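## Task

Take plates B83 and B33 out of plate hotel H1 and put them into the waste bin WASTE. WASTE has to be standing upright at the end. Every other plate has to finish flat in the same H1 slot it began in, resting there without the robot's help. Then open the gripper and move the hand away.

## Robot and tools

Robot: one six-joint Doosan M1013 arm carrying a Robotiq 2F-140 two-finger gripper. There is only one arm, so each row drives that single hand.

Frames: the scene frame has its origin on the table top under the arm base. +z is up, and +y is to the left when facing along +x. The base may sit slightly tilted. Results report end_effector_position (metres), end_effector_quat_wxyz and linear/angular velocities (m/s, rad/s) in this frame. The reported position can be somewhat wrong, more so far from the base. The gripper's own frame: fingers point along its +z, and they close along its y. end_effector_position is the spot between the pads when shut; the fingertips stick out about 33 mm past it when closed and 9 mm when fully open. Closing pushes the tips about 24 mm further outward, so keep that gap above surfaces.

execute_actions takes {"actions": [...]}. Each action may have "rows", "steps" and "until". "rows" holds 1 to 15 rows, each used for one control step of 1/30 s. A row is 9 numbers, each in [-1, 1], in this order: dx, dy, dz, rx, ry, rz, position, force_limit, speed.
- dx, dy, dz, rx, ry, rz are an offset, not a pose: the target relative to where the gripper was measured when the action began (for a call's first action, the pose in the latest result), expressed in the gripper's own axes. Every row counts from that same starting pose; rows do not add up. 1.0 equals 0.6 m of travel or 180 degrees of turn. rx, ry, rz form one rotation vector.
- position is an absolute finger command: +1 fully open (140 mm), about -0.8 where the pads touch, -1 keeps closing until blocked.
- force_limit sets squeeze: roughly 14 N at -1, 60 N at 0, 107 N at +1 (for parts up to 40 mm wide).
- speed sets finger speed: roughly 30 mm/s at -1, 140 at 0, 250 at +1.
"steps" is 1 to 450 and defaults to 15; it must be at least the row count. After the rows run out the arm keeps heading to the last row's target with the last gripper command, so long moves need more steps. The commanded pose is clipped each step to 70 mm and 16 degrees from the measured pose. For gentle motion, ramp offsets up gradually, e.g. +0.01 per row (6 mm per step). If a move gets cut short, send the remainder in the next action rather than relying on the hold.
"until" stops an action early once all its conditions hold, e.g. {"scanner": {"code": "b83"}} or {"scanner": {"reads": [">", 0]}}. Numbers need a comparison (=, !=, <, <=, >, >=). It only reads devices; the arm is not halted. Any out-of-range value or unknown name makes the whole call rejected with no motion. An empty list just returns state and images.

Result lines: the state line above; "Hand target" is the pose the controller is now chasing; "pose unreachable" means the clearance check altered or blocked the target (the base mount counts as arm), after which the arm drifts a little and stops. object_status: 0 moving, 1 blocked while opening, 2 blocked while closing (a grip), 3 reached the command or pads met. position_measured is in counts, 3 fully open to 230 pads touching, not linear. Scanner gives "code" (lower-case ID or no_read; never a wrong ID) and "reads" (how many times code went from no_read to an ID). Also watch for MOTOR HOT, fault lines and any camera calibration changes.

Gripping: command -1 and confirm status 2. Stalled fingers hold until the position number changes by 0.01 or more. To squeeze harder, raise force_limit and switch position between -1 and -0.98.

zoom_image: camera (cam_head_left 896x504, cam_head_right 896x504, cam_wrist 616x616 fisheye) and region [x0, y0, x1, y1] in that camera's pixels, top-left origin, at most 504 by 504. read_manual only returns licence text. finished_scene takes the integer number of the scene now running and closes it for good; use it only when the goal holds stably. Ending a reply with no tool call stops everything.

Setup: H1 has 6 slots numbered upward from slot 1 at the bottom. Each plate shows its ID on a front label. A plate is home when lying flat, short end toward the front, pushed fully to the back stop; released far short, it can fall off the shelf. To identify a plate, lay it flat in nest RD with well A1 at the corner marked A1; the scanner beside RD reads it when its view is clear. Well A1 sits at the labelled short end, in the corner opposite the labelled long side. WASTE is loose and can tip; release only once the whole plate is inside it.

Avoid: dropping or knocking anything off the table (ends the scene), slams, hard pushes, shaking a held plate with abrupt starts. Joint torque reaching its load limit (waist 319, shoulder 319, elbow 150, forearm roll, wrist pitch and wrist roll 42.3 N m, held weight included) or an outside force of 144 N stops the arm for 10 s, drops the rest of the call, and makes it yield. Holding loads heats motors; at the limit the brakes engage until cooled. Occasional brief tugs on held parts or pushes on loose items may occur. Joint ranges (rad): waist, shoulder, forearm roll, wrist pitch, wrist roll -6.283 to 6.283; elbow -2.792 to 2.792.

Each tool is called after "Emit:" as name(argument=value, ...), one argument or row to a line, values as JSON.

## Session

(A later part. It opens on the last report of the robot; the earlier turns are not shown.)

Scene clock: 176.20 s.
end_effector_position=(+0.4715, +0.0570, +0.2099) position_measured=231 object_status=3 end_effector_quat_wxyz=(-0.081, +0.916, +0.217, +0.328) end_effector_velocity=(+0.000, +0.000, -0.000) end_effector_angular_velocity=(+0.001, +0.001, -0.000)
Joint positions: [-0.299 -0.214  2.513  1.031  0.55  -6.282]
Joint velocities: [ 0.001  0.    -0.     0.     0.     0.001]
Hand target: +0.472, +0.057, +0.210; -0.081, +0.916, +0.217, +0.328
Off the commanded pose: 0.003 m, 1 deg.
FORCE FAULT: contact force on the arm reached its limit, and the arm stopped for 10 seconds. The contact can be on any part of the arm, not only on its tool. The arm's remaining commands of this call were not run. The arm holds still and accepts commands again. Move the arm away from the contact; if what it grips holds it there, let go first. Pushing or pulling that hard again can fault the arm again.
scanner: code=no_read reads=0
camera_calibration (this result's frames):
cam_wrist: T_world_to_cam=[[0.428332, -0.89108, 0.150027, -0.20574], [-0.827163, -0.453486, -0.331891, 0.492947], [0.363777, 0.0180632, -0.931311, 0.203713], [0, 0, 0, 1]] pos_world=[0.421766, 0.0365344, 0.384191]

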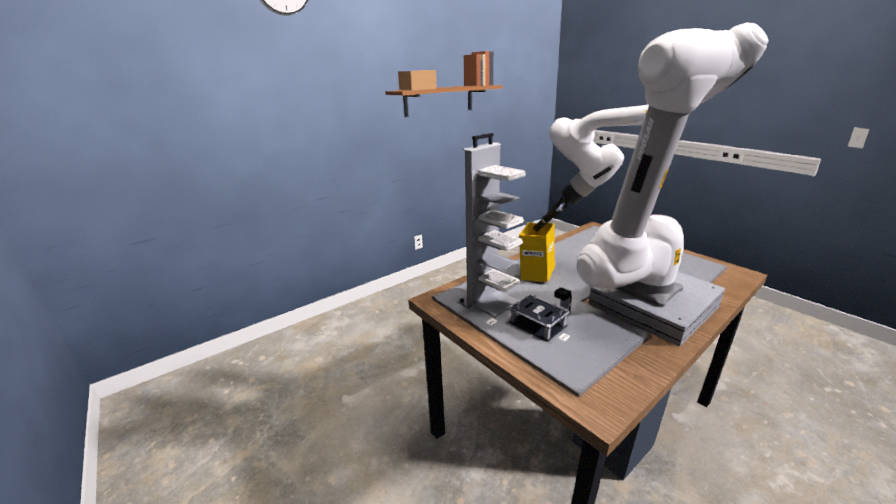

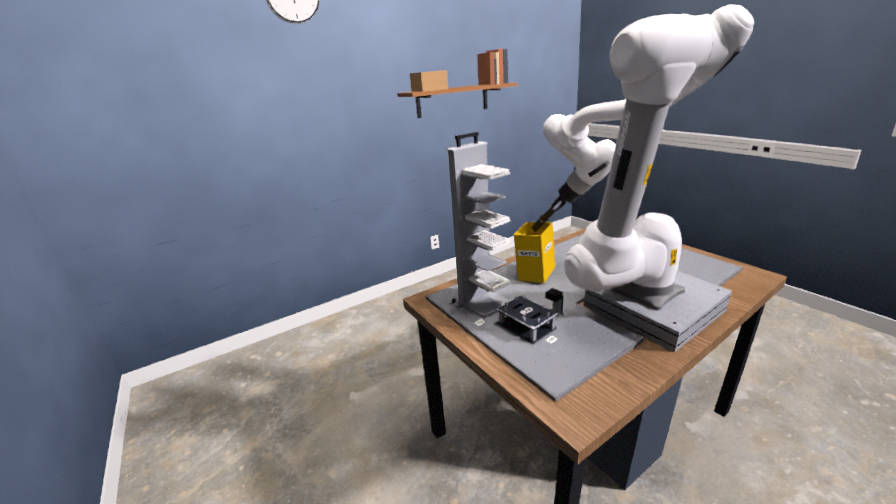

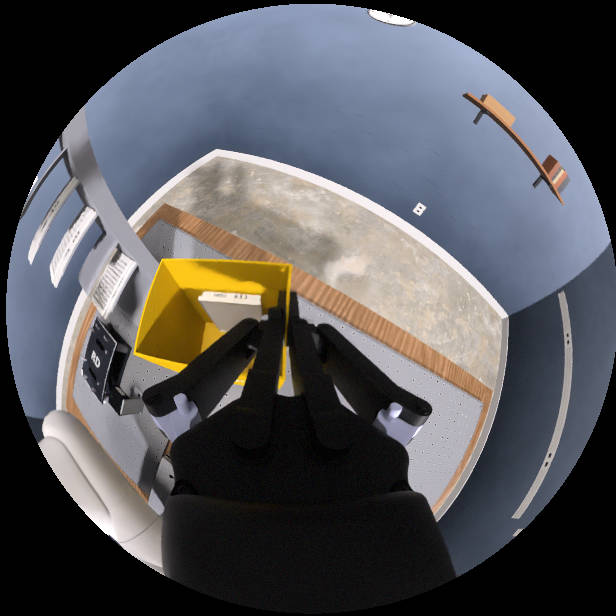

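Emit:
execute_actions(
  actions=[
    {"rows":[[0,0,0,0,0,0,-0.4,0,-0.5]],"steps":15},
    {"rows":[[0.03,0,-0.03,0,0,0,-0.4,0,0],[0.07,0,-0.08,0,0,0,-0.4,0,0],[0.2,0,-0.225,0,-0.23,0,-0.4,0,0]],"steps":40},
  ],
)

Scene clock: 180.60 s.
end_effector_position=(+0.4774, +0.0588, +0.3905) position_measured=179 object_status=3 end_effector_quat_wxyz=(+0.002, +0.973, +0.231, -0.017) end_effector_velocity=(-0.000, +0.000, +0.000) end_effector_angular_velocity=(-0.000, -0.001, -0.000)
Joint positions: [ 0.017 -0.087  1.885  0.006  1.378 -5.145]
Joint velocities: [ 0.001 -0.001  0.    -0.    -0.     0.001]
Hand target: +0.477, +0.059, +0.391; +0.002, +0.973, +0.231, -0.017
Off the commanded pose: 0.001 m, 0 deg.
scanner: code=no_read reads=0
camera_calibration (this result's frames):
cam_wrist: T_world_to_cam=[[0.522934, -0.843111, 0.125312, -0.272059], [-0.811502, -0.447472, 0.375812, 0.274339], [-0.260777, -0.298216, -0.918184, 0.681366], [0, 0, 0, 1]] pos_world=[0.542581, 0.0965764, 0.556612]

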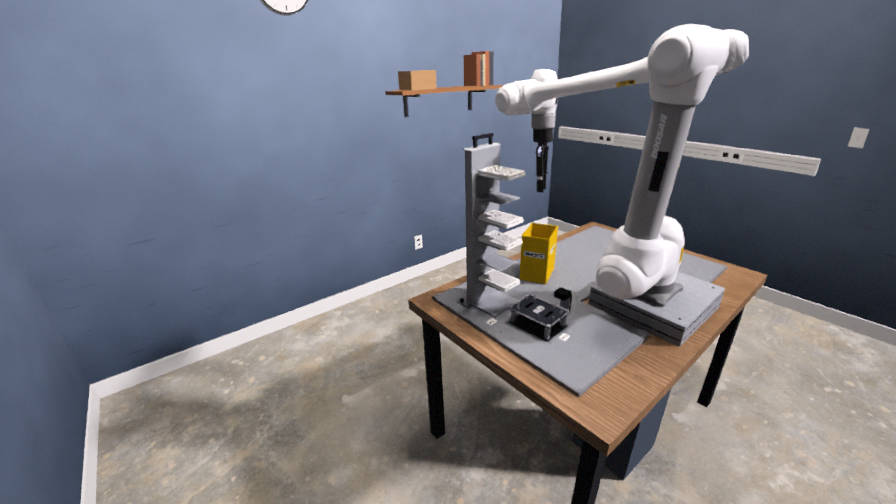

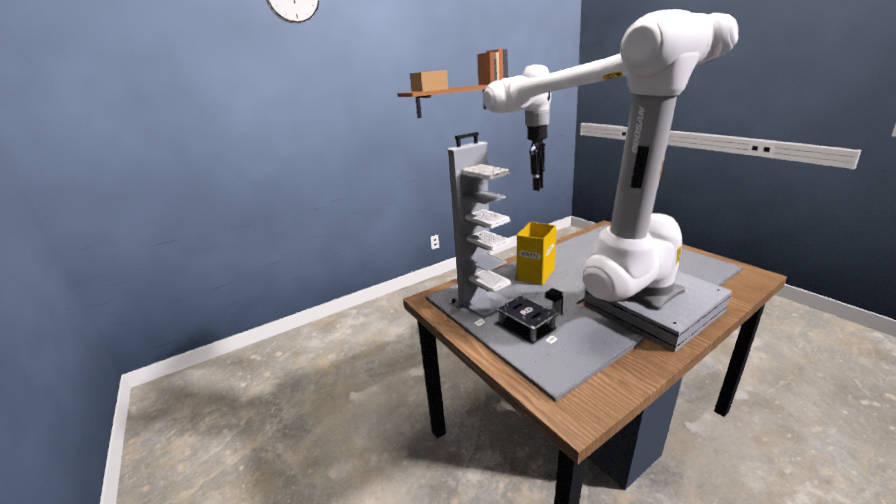

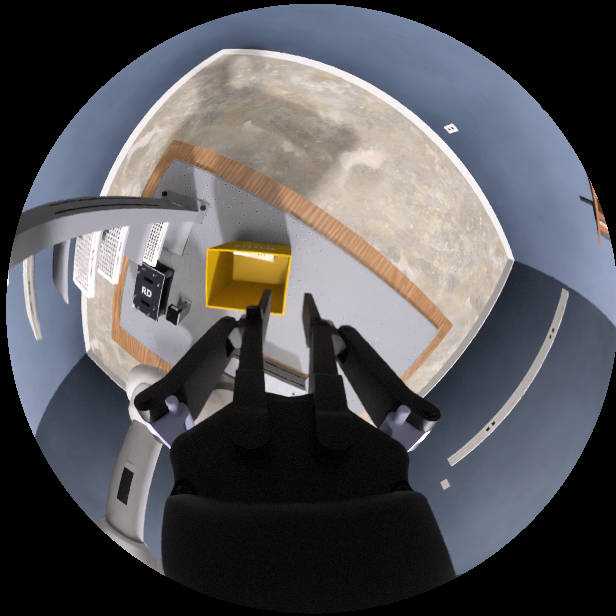

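Emit:
execute_actions(
  actions=[
    {"rows":[[-0.32,-0.46,0,0,0,0.132,0.6,0,0]],"steps":40},
    {"rows":[[0,-0.2,0,0,0.25,0,0.6,0,0]],"steps":30},
    {"rows":[[0,-0.1,0,0,0.178,0,0.6,0,0]],"steps":30},
  ],
)

Scene clock: 187.07 s.
end_effector_position=(+0.1732, +0.3981, +0.3969) position_measured=53 object_status=3 end_effector_quat_wxyz=(-0.013, +0.792, +0.024, +0.610) end_effector_velocity=(+0.000, -0.000, -0.000) end_effector_angular_velocity=(+0.000, +0.001, -0.001)
Joint positions: [ 1.841 -0.04   2.316 -1.225  1.574 -2.396]
Joint velocities: [-0.     0.001 -0.     0.001  0.     0.001]
Hand target: +0.173, +0.398, +0.397; -0.013, +0.792, +0.024, +0.610
Off the commanded pose: 0.000 m, 0 deg.
scanner: code=no_read reads=0
camera_calibration (this result's frames):
cam_wrist: T_world_to_cam=[[-0.0527063, -0.991137, 0.121938, 0.332216], [-0.568724, -0.0705776, -0.819495, 0.459253], [0.820838, -0.112542, -0.559964, 0.305661], [0, 0, 0, 1]] pos_world=[0.0278004, 0.396084, 0.507005]

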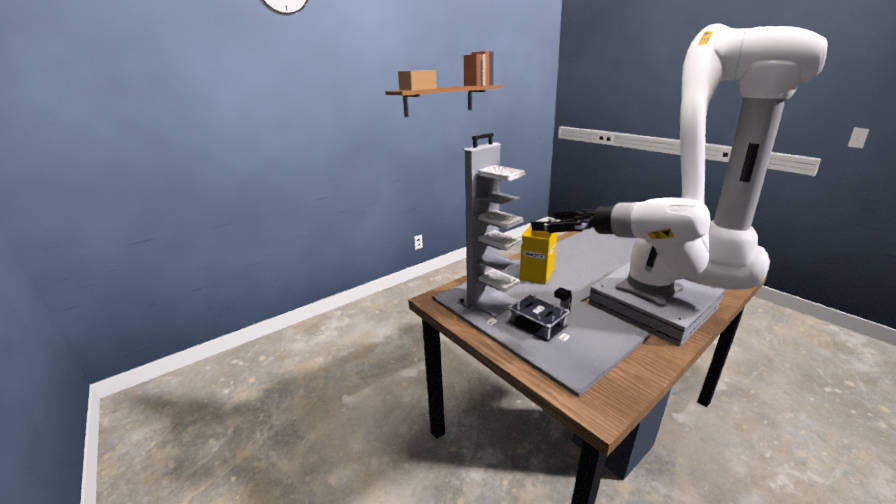

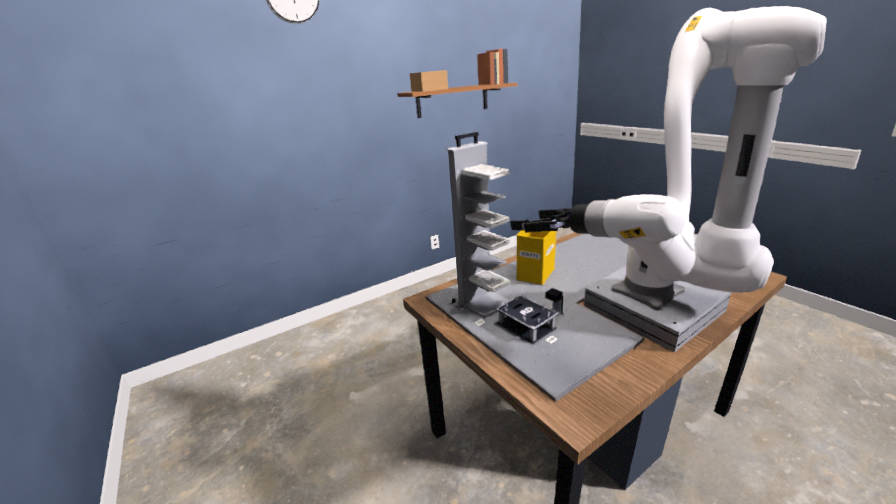

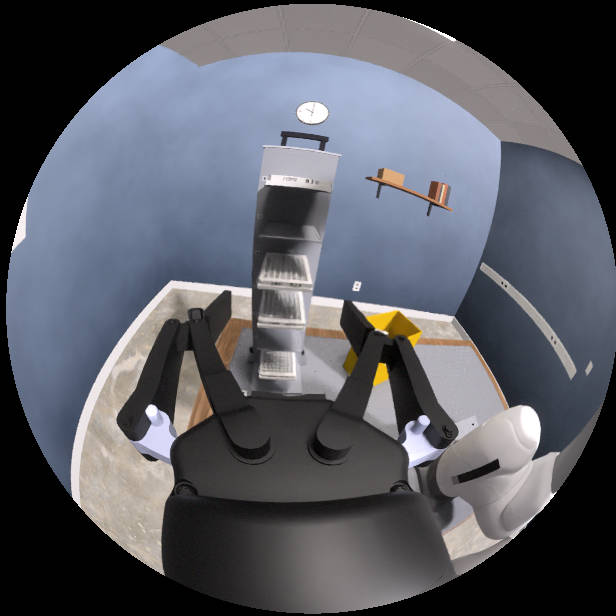

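Emit:
execute_actions(
  actions=[
    {"rows":[[-0.37,-0.01,0.275,0,0,0,0.6,0,0]],"steps":38},
  ],
)

Emit:
zoom_image(
  camera="cam_head_left",
  region=[450, 220, 650, 360],
)

Scene clock: 192.37 s.
end_effector_position=(+0.2755, +0.4080, +0.1404) position_measured=53 object_status=3 end_effector_quat_wxyz=(-0.014, +0.791, +0.024, +0.611) end_effector_velocity=(-0.000, +0.000, -0.000) end_effector_angular_velocity=(-0.002, +0.000, +0.001)
Joint positions: [ 1.581  0.48   2.476 -1.551  1.312 -1.753]
Joint velocities: [ 0.001  0.001 -0.     0.    -0.    -0.001]
Hand target: +0.275, +0.408, +0.140; -0.014, +0.791, +0.024, +0.611
Off the commanded pose: 0.001 m, 0 deg.
scanner: code=no_read reads=0
camera_calibration (this result's frames):
cam_wrist: T_world_to_cam=[[-0.0518073, -0.991218, 0.121666, 0.378502], [-0.568241, -0.0709259, -0.8198, 0.307943], [0.82123, -0.111607, -0.559576, 0.0786058], [0, 0, 0, 1]] pos_world=[0.130041, 0.405793, 0.250386]

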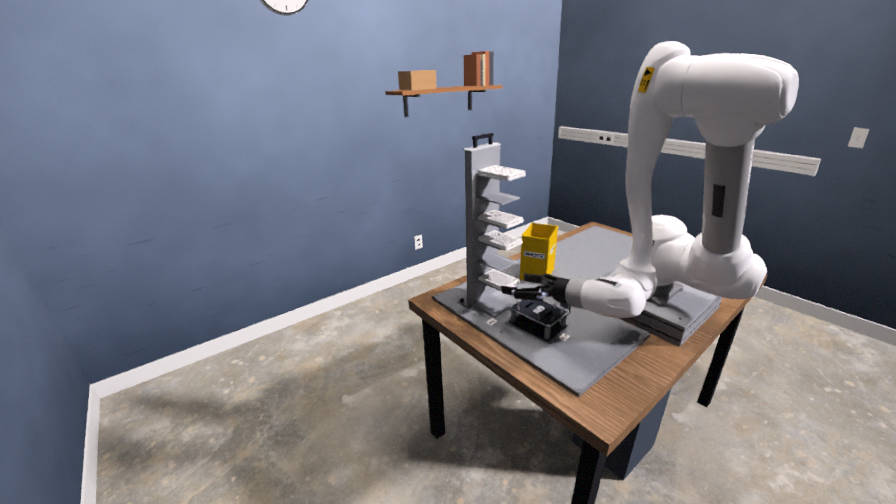

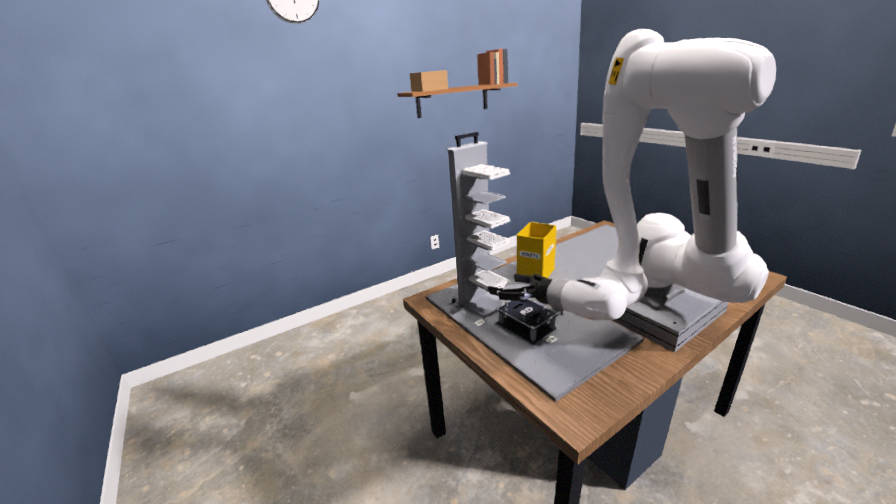

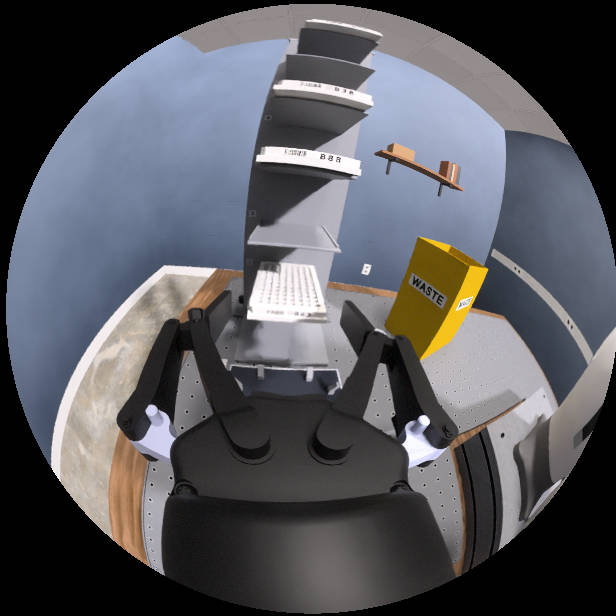

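Region (450, 220, 650, 360) of cam_head_left's 896x504 image, scaled by 2.520, with more detail than that image has; it fills the top 353 rows of this view, and the rest is white.

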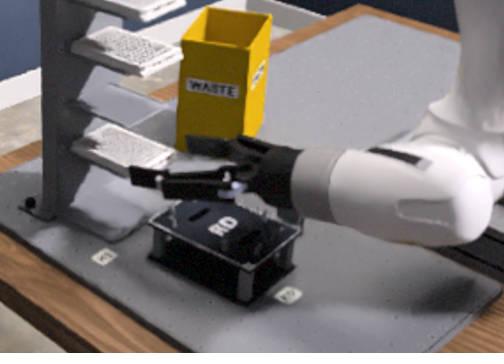

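Emit:
execute_actions(
  actions=[
    {"rows":[[-0.004,0,0.03,0,0,0,0.6,0,0],[-0.008,0,0.06,0,0,0,0.6,0,0],[-0.008,0,0.088,0,0,0,0.6,0,0]],"steps":18},
    {"rows":[[0,0,0,0,0,0,-1,0.3,-0.5]],"steps":25},
    {"rows":[[0.015,0,-0.004,0,0,0,-1,0.3,-0.5]],"steps":10},
  ],
)

Scene clock: 197.37 s.
end_effector_position=(+0.3252, +0.4107, +0.1315) position_measured=92 object_status=2 end_effector_quat_wxyz=(-0.014, +0.792, +0.024, +0.610) end_effector_velocity=(-0.000, +0.000, +0.001) end_effector_angular_velocity=(-0.000, -0.002, +0.001)
Joint positions: [ 1.453  0.503  2.475 -1.683  1.291 -1.729]
Joint velocities: [ 0.001 -0.001 -0.     0.001  0.002 -0.001]
Hand target: +0.325, +0.411, +0.132; -0.014, +0.791, +0.024, +0.611
Off the commanded pose: 0.000 m, 0 deg.
scanner: code=no_read reads=0
camera_calibration (this result's frames):
cam_wrist: T_world_to_cam=[[-0.0517064, -0.991212, 0.121757, 0.384801], [-0.56835, -0.0710427, -0.819714, 0.329142], [0.821161, -0.111585, -0.559682, 0.0331391], [0, 0, 0, 1]] pos_world=[0.179752, 0.408501, 0.241498]

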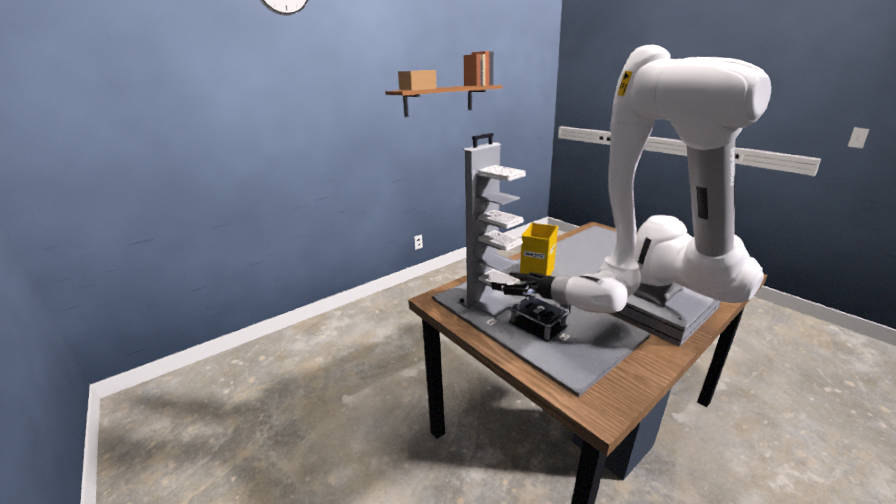

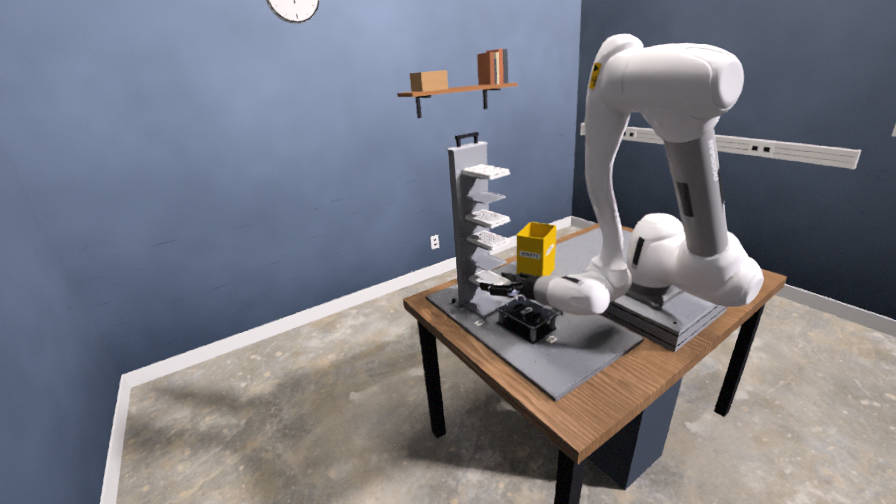

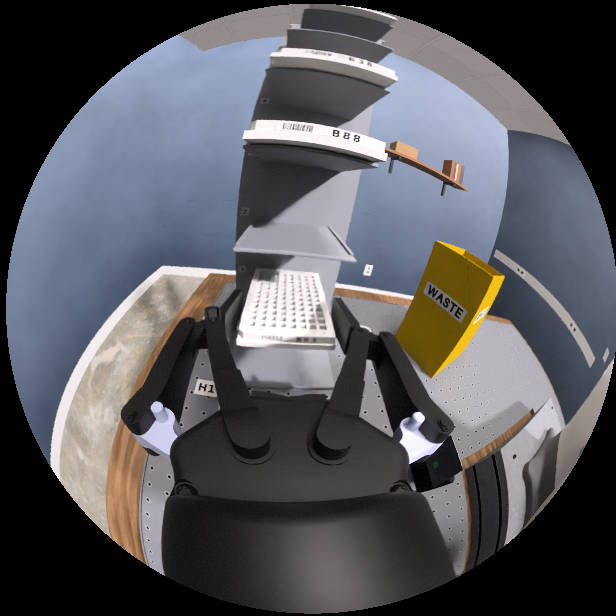

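Emit:
execute_actions(
  actions=[
    {"rows":[[0,0,-0.01,0,0,0,-1,0.3,0],[-0.003,0,-0.03,0,0,0,-1,0.3,0],[-0.006,0,-0.05,0,0,0,-1,0.3,0],[-0.009,0,-0.07,0,0,0,-1,0.3,0],[-0.012,0,-0.09,0,0,0,-1,0.3,0],[-0.015,0,-0.11,0,0,0,-1,0.3,0],[-0.018,0,-0.13,0,0,0,-1,0.3,0],[-0.021,0,-0.15,0,0,0,-1,0.3,0],[-0.024,0,-0.17,0,0,0,-1,0.3,0],[-0.027,0,-0.19,0,0,0,-1,0.3,0],[-0.03,0,-0.21,0,0,0,-1,0.3,0],[-0.033,0,-0.24,0,0,0,-1,0.3,0],[-0.037,0,-0.267,0,0,0,-1,0.3,0]],"steps":26},
    {"rows":[[0.02,0,-0.005,0,0,0,-1,0.3,0],[0.05,0,-0.013,0,0,0,-1,0.3,0],[0.09,0,-0.024,0,0,0,-1,0.3,0],[0.13,0,-0.035,0,0,0,-1,0.3,0],[0.433,0,-0.115,0,0,0,-1,0.3,0]],"steps":30},
    {"rows":[[0,0.02,0,0,-0.03,0,-1,0.3,0],[0,0.05,0,0,-0.07,0,-1,0.3,0],[0,0.1,0,0,-0.167,0,-1,0.3,0]],"steps":24},
    {"rows":[[0,0.05,0,0,-0.05,0,-1,0.3,0],[0,0.25,0,0,-0.25,0,-1,0.3,0]],"steps":36},
  ],
)

Scene clock: 208.60 s.
end_effector_position=(+0.1754, +0.1943, +0.4207) position_measured=109 object_status=2 end_effector_quat_wxyz=(+0.005, +1.000, +0.027, +0.001) end_effector_velocity=(+0.001, -0.000, +0.000) end_effector_angular_velocity=(+0.000, -0.001, -0.001)
Joint positions: [ 0.659 -0.514  2.111  0.006  1.54  -4.09 ]
Joint velocities: [-0.002 -0.    -0.    -0.    -0.    -0.001]
Hand target: +0.175, +0.194, +0.421; +0.005, +1.000, +0.027, +0.001
Off the commanded pose: 0.001 m, 0 deg.
scanner: code=no_read reads=0
camera_calibration (this result's frames):
cam_wrist: T_world_to_cam=[[0.136934, -0.980365, 0.14189, 0.0836477], [-0.935725, -0.0810125, 0.343301, 0.0427992], [-0.325065, -0.17978, -0.928446, 0.663306], [0, 0, 0, 1]] pos_world=[0.244212, 0.204722, 0.589282]

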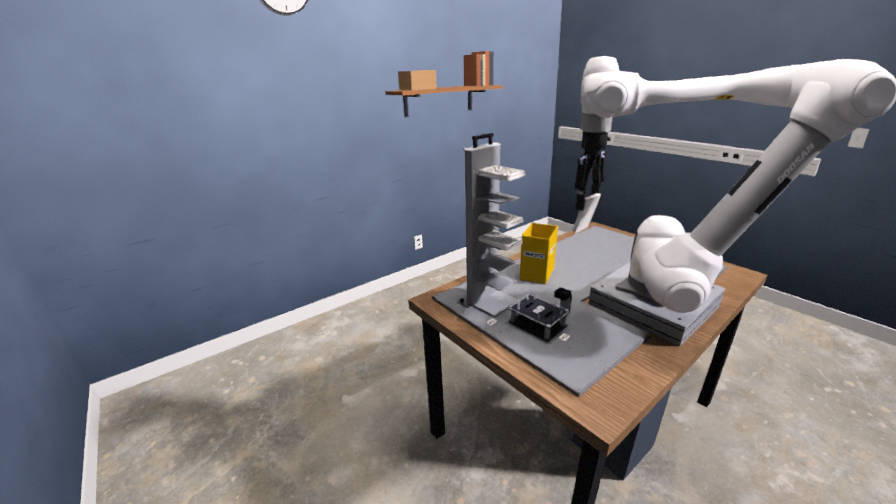

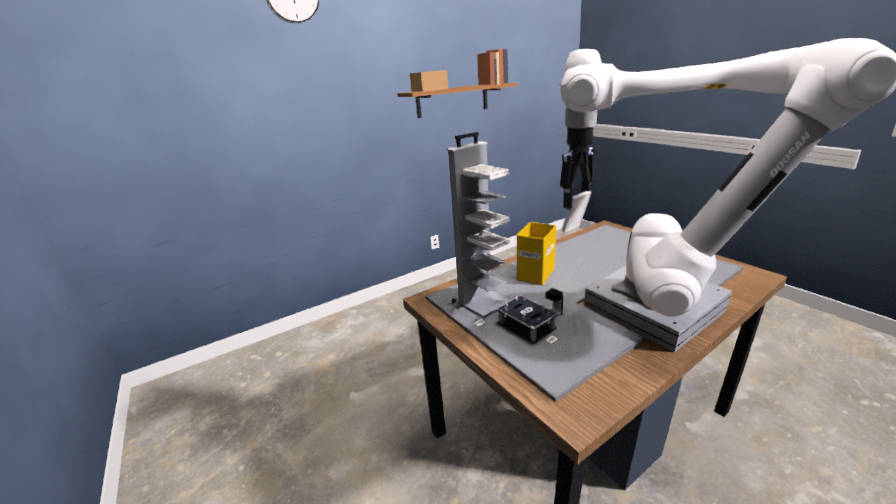

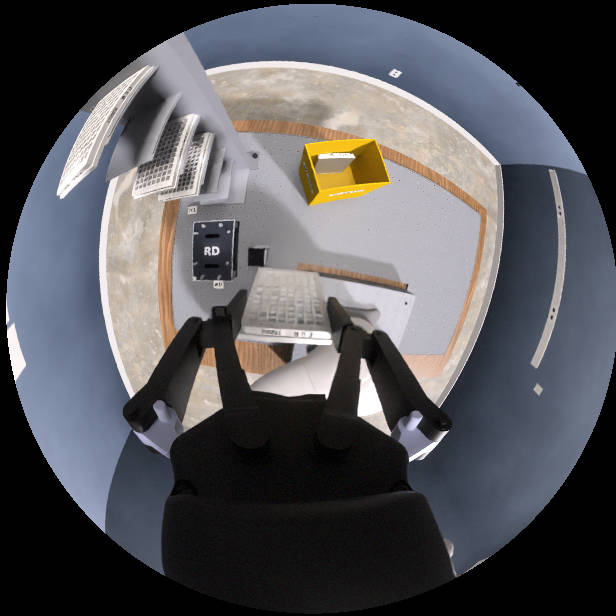

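Emit:
execute_actions(
  actions=[
    {"rows":[[0.01,0.004,0,0,0,-0.005,-1,0.3,0],[0.03,0.011,0,0,0,-0.01,-1,0.3,0],[0.055,0.02,0,0,0,-0.02,-1,0.3,0],[0.085,0.03,0,0,0,-0.03,-1,0.3,0],[0.115,0.041,0,0,0,-0.04,-1,0.3,0],[0.145,0.052,0,0,0,-0.05,-1,0.3,0],[0.175,0.063,0,0,0,-0.06,-1,0.3,0],[0.205,0.074,0,0,0,-0.07,-1,0.3,0],[0.235,0.085,0,0,0,-0.08,-1,0.3,0],[0.265,0.095,0,0,0,-0.09,-1,0.3,0],[0.295,0.106,0,0,0,-0.1,-1,0.3,0],[0.325,0.117,0,0,0,-0.11,-1,0.3,0],[0.355,0.128,0,0,0,-0.12,-1,0.3,0],[0.385,0.139,0,0,0,-0.126,-1,0.3,0],[0.417,0.15,0,0,0,-0.132,-1,0.3,0]],"steps":35},
    {"rows":[[0,0,0.01,0,-0.01,0,-1,0.3,0],[0,0,0.02,0,-0.02,0,-1,0.3,0],[0,0,0.035,0,-0.035,0,-1,0.3,0],[0,0,0.05,0,-0.05,0,-1,0.3,0],[0,0,0.065,0,-0.065,0,-1,0.3,0],[0,0,0.08,0,-0.08,0,-1,0.3,0],[0,0,0.1,0,-0.08,0,-1,0.3,0],[0,0,0.12,0,-0.08,0,-1,0.3,0],[0,0,0.14,0,-0.08,0,-1,0.3,0],[0,0,0.16,0,-0.08,0,-1,0.3,0]],"steps":25},
  ],
)

Scene clock: 226.27 s.
end_effector_position=(+0.4281, +0.1196, +0.3556) position_measured=109 object_status=2 end_effector_quat_wxyz=(+0.030, +0.965, +0.229, -0.120) end_effector_velocity=(-0.000, -0.000, -0.000) end_effector_angular_velocity=(-0.001, +0.001, -0.001)
Joint positions: [ 0.201 -0.017  1.899 -0.047  1.497 -4.953]
Joint velocities: [-0.     0.     0.    -0.     0.001  0.001]
Hand target: +0.428, +0.120, +0.356; +0.030, +0.965, +0.229, -0.120
Off the commanded pose: 0.029 m, 1 deg.
FORCE FAULT: contact force on the arm reached its limit, and the arm stopped for 10 seconds. The contact can be on any part of the arm, not only on its tool. The arm's remaining commands of this call were not run. The arm holds still and accepts commands again. Move the arm away from the contact; if what it grips holds it there, let go first. Pushing or pulling that hard again can fault the arm again.
scanner: code=no_read reads=0
camera_calibration (this result's frames):
cam_wrist: T_world_to_cam=[[0.54535, -0.830862, 0.110736, -0.196583], [-0.722901, -0.399337, 0.563866, 0.164159], [-0.424273, -0.387555, -0.818409, 0.699766], [0, 0, 0, 1]] pos_world=[0.52277, 0.173419, 0.5019]

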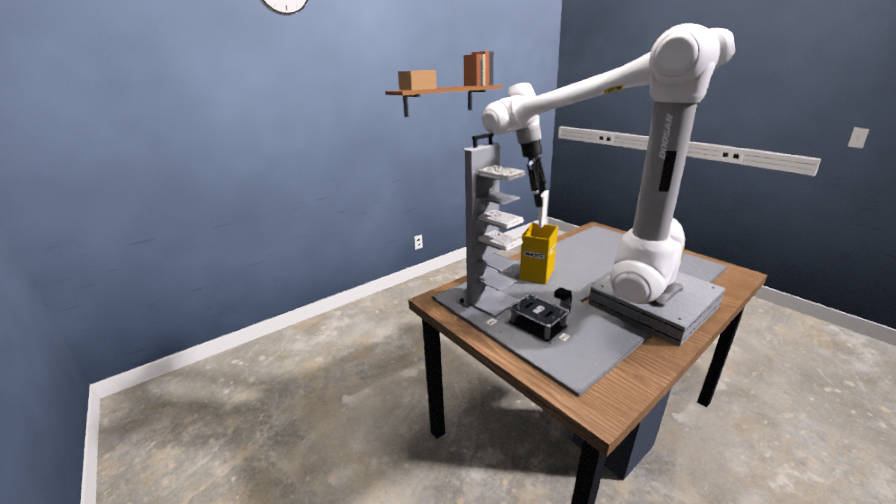

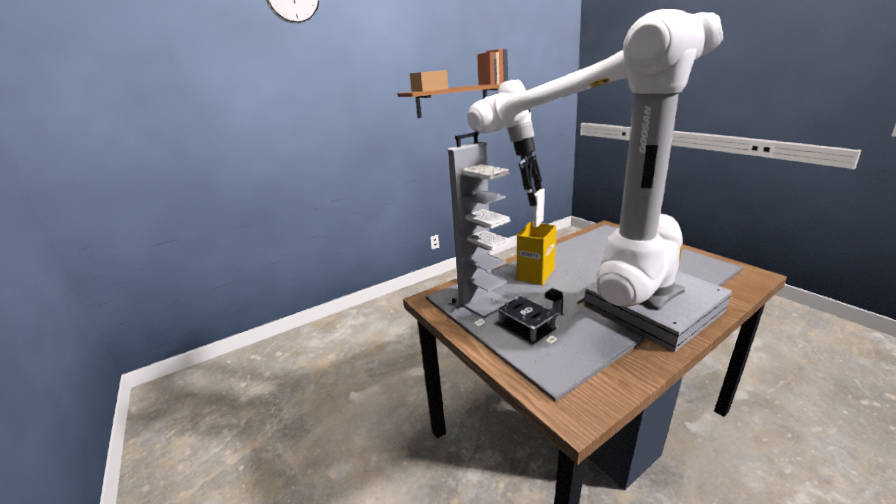

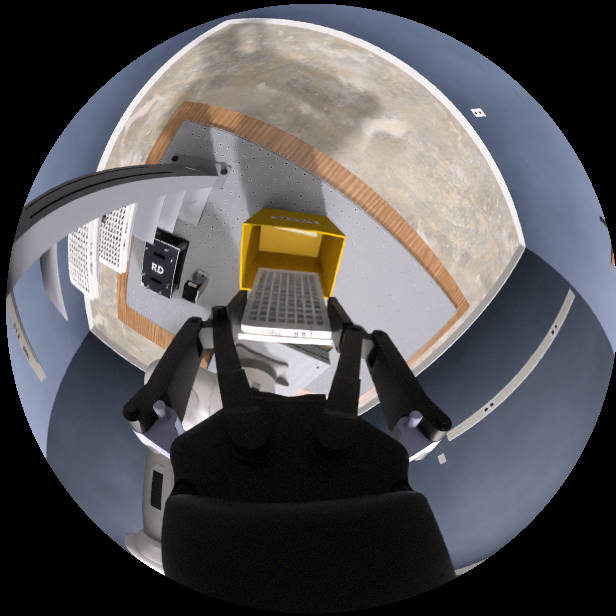

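Emit:
execute_actions(
  actions=[
    {"rows":[[-0.008,0.003,-0.008,0.01,0.015,0,-1,0.3,0],[-0.016,0.006,-0.016,0.02,0.03,0,-1,0.3,0],[-0.022,0.01,-0.02,0.03,0.045,0,-1,0.3,0],[-0.028,0.013,-0.025,0.045,0.08,0,-1,0.3,0]],"steps":25},
    {"rows":[[0,0.003,0.02,0,0,0,-1,0.3,0],[0,0.006,0.04,0,0,0,-1,0.3,0],[0,0.008,0.06,0,0,0,-1,0.3,0],[0,0.011,0.08,0,0,0,-1,0.3,0],[0,0.014,0.1,0,0,0,-1,0.3,0]],"steps":20},
  ],
)

Emit:
zoom_image(
  camera="cam_head_left",
  region=[440, 80, 640, 300],
)

Scene clock: 233.23 s.
end_effector_position=(+0.4206, +0.1072, +0.3135) position_measured=109 object_status=2 end_effector_quat_wxyz=(-0.067, +0.973, +0.222, -0.014) end_effector_velocity=(-0.000, +0.000, +0.000) end_effector_angular_velocity=(+0.000, -0.001, +0.001)
Joint positions: [ 0.031 -0.126  2.068  0.152  1.255 -5.165]
Joint velocities: [ 0.001 -0.001  0.     0.     0.    -0.001]
Hand target: +0.421, +0.107, +0.314; -0.067, +0.973, +0.222, -0.014
Off the commanded pose: 0.000 m, 0 deg.
scanner: code=no_read reads=0
camera_calibration (this result's frames):
cam_wrist: T_world_to_cam=[[0.508001, -0.861347, -0.00415863, -0.143159], [-0.811249, -0.480066, 0.333785, 0.295418], [-0.289501, -0.166189, -0.94264, 0.615862], [0, 0, 0, 1]] pos_world=[0.490675, 0.12086, 0.481335]

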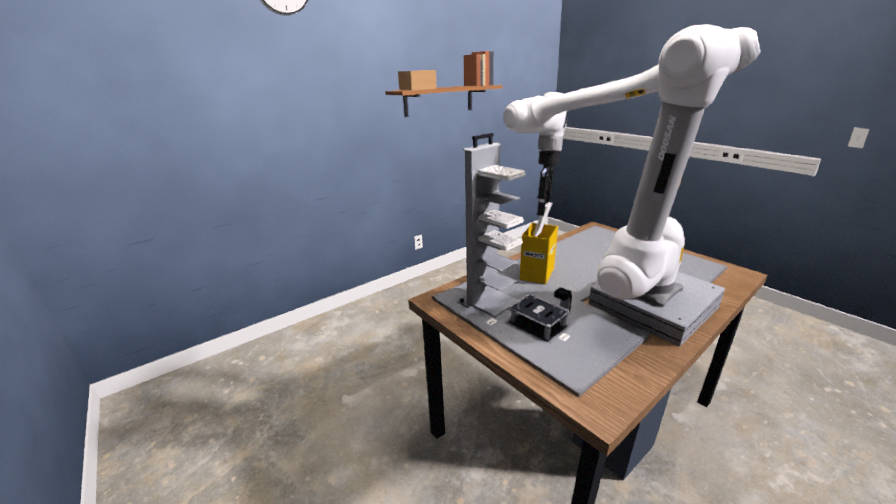

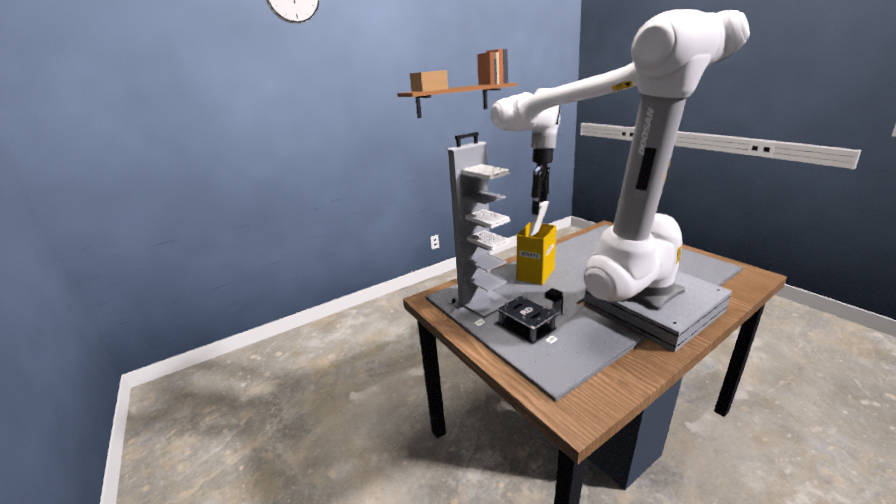

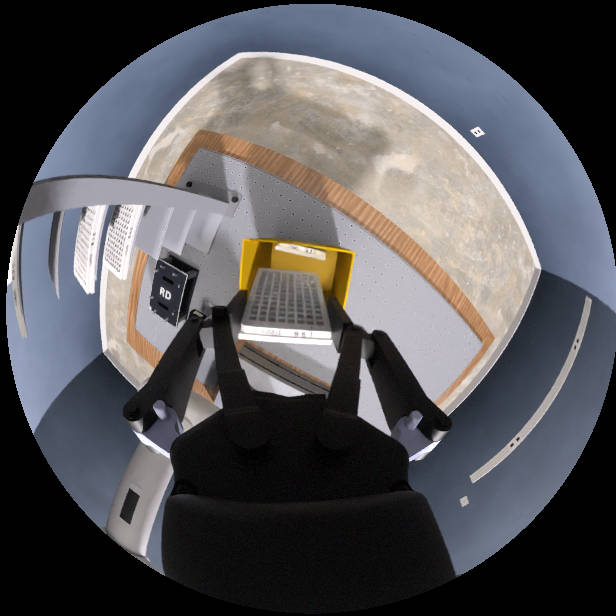

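Region (440, 80, 640, 300) of cam_head_left's 896x504 image, scaled by 2.291, with more detail than that image has; it fills the left 458 columns of this view, and the rest is white.

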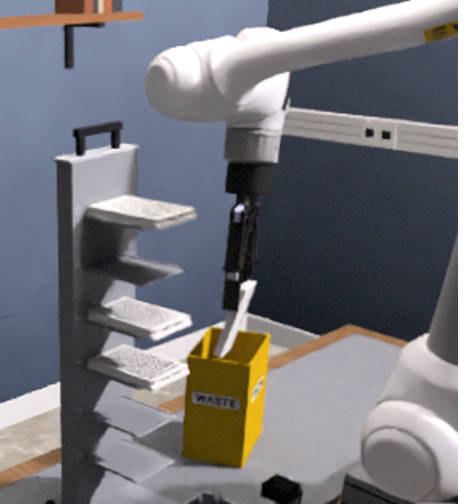

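Emit:
execute_actions(
  actions=[
    {"rows":[[0,0.002,0.02,0,0,0,-1,0.3,0],[0,0.004,0.04,0,0,0,-1,0.3,0],[0,0.006,0.06,0,0,0,-1,0.3,0],[0,0.008,0.08,0,0,0,-1,0.3,0],[0.002,0.01,0.1,0,0,0,-1,0.3,0],[0.004,0.012,0.12,0,0,0,-1,0.3,0],[0.006,0.013,0.14,0,0,0,-1,0.3,0],[0.008,0.014,0.16,0,0,0,-1,0.3,0],[0.01,0.015,0.18,0,0,0,-1,0.3,0]],"steps":28},
  ],
)

Emit:
zoom_image(
  camera="cam_head_left",
  region=[470, 130, 630, 300],
)

Scene clock: 241.47 s.
end_effector_position=(+0.4239, +0.1152, +0.2053) position_measured=109 object_status=2 end_effector_quat_wxyz=(-0.067, +0.973, +0.222, -0.014) end_effector_velocity=(-0.000, +0.000, -0.000) end_effector_angular_velocity=(+0.001, +0.001, +0.001)
Joint positions: [ 0.053 -0.022  2.194  0.17   1.026 -5.184]
Joint velocities: [ 0.     0.001  0.     0.001  0.    -0.001]
Hand target: +0.424, +0.115, +0.205; -0.067, +0.973, +0.222, -0.014
Off the commanded pose: 0.000 m, 0 deg.
scanner: code=no_read reads=0
camera_calibration (this result's frames):
cam_wrist: T_world_to_cam=[[0.508031, -0.861329, -0.00424035, -0.13835], [-0.811212, -0.480114, 0.333804, 0.338032], [-0.289551, -0.166143, -0.942633, 0.516181], [0, 0, 0, 1]] pos_world=[0.493962, 0.128889, 0.373146]

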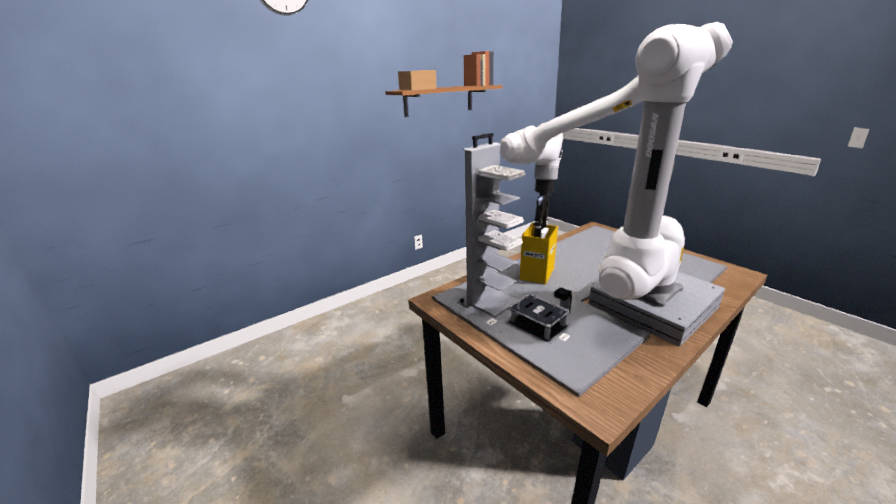

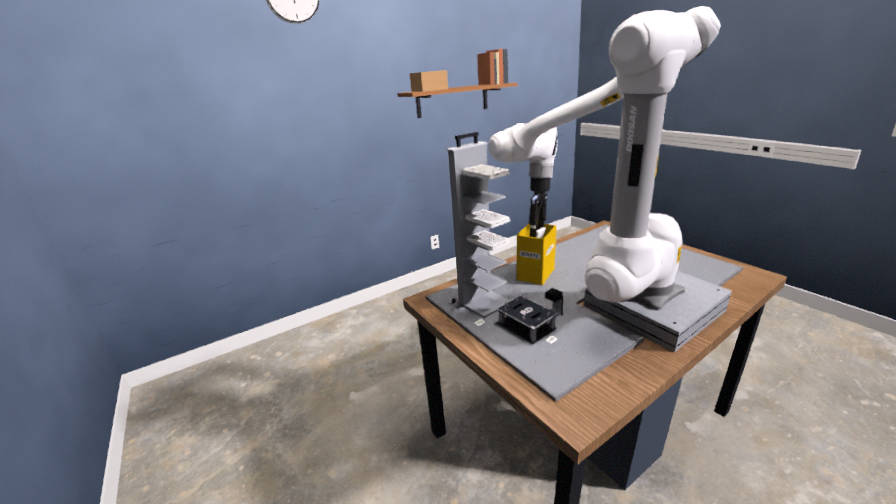

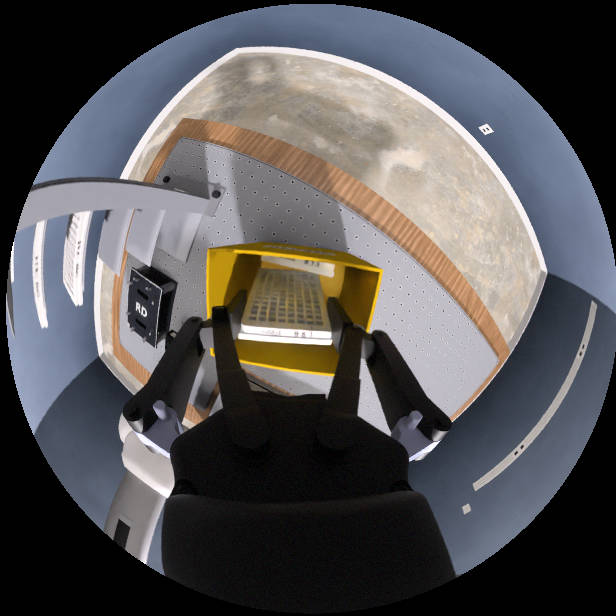

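Region (470, 130, 630, 300) of cam_head_left's 896x504 image, scaled by 2.965, with more detail than that image has; it fills the left 474 columns of this view, and the rest is white.

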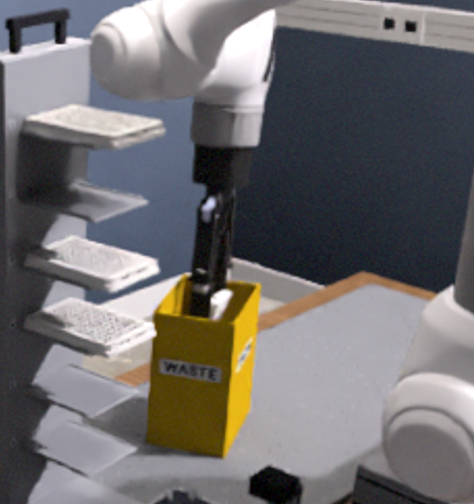

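Emit:
execute_actions(
  actions=[
    {"rows":[[0,0.005,0.015,0,0,0,-1,0.3,0]],"steps":10},
    {"rows":[[0,0,0,0,0,0,0.35,0,-0.5]],"steps":18},
    {"rows":[[0,0,-0.05,0,0,0,0.35,0,0]],"steps":12},
  ],
)

Scene clock: 246.37 s.
end_effector_position=(+0.4263, +0.1100, +0.2257) position_measured=85 object_status=3 end_effector_quat_wxyz=(-0.067, +0.973, +0.222, -0.014) end_effector_velocity=(+0.001, -0.001, +0.001) end_effector_angular_velocity=(-0.000, -0.001, -0.001)
Joint positions: [ 0.04  -0.041  2.169  0.165  1.072 -5.188]
Joint velocities: [-0.001 -0.001 -0.001 -0.    -0.    -0.   ]
Hand target: +0.426, +0.110, +0.226; -0.067, +0.973, +0.223, -0.014
Off the commanded pose: 0.000 m, 0 deg.
scanner: code=no_read reads=0
camera_calibration (this result's frames):
cam_wrist: T_world_to_cam=[[0.508016, -0.861337, -0.00422463, -0.144017], [-0.811203, -0.480085, 0.333868, 0.330664], [-0.289601, -0.166183, -0.94261, 0.535233], [0, 0, 0, 1]] pos_world=[0.496403, 0.123647, 0.393509]

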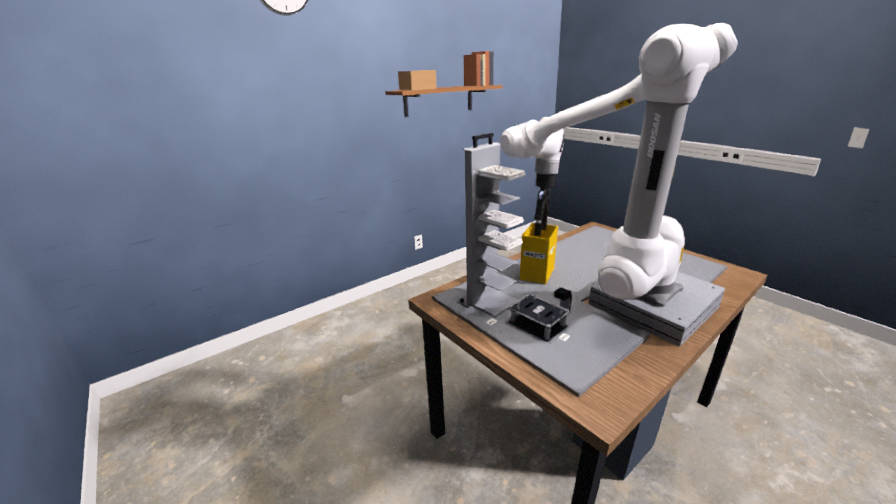

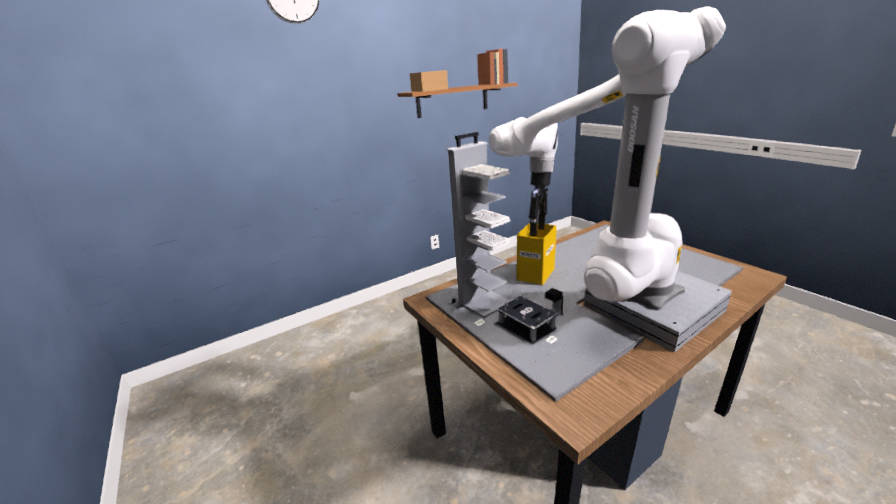

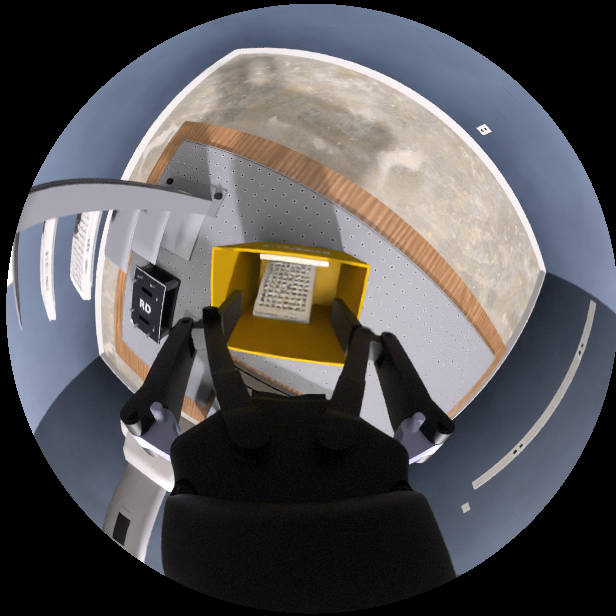

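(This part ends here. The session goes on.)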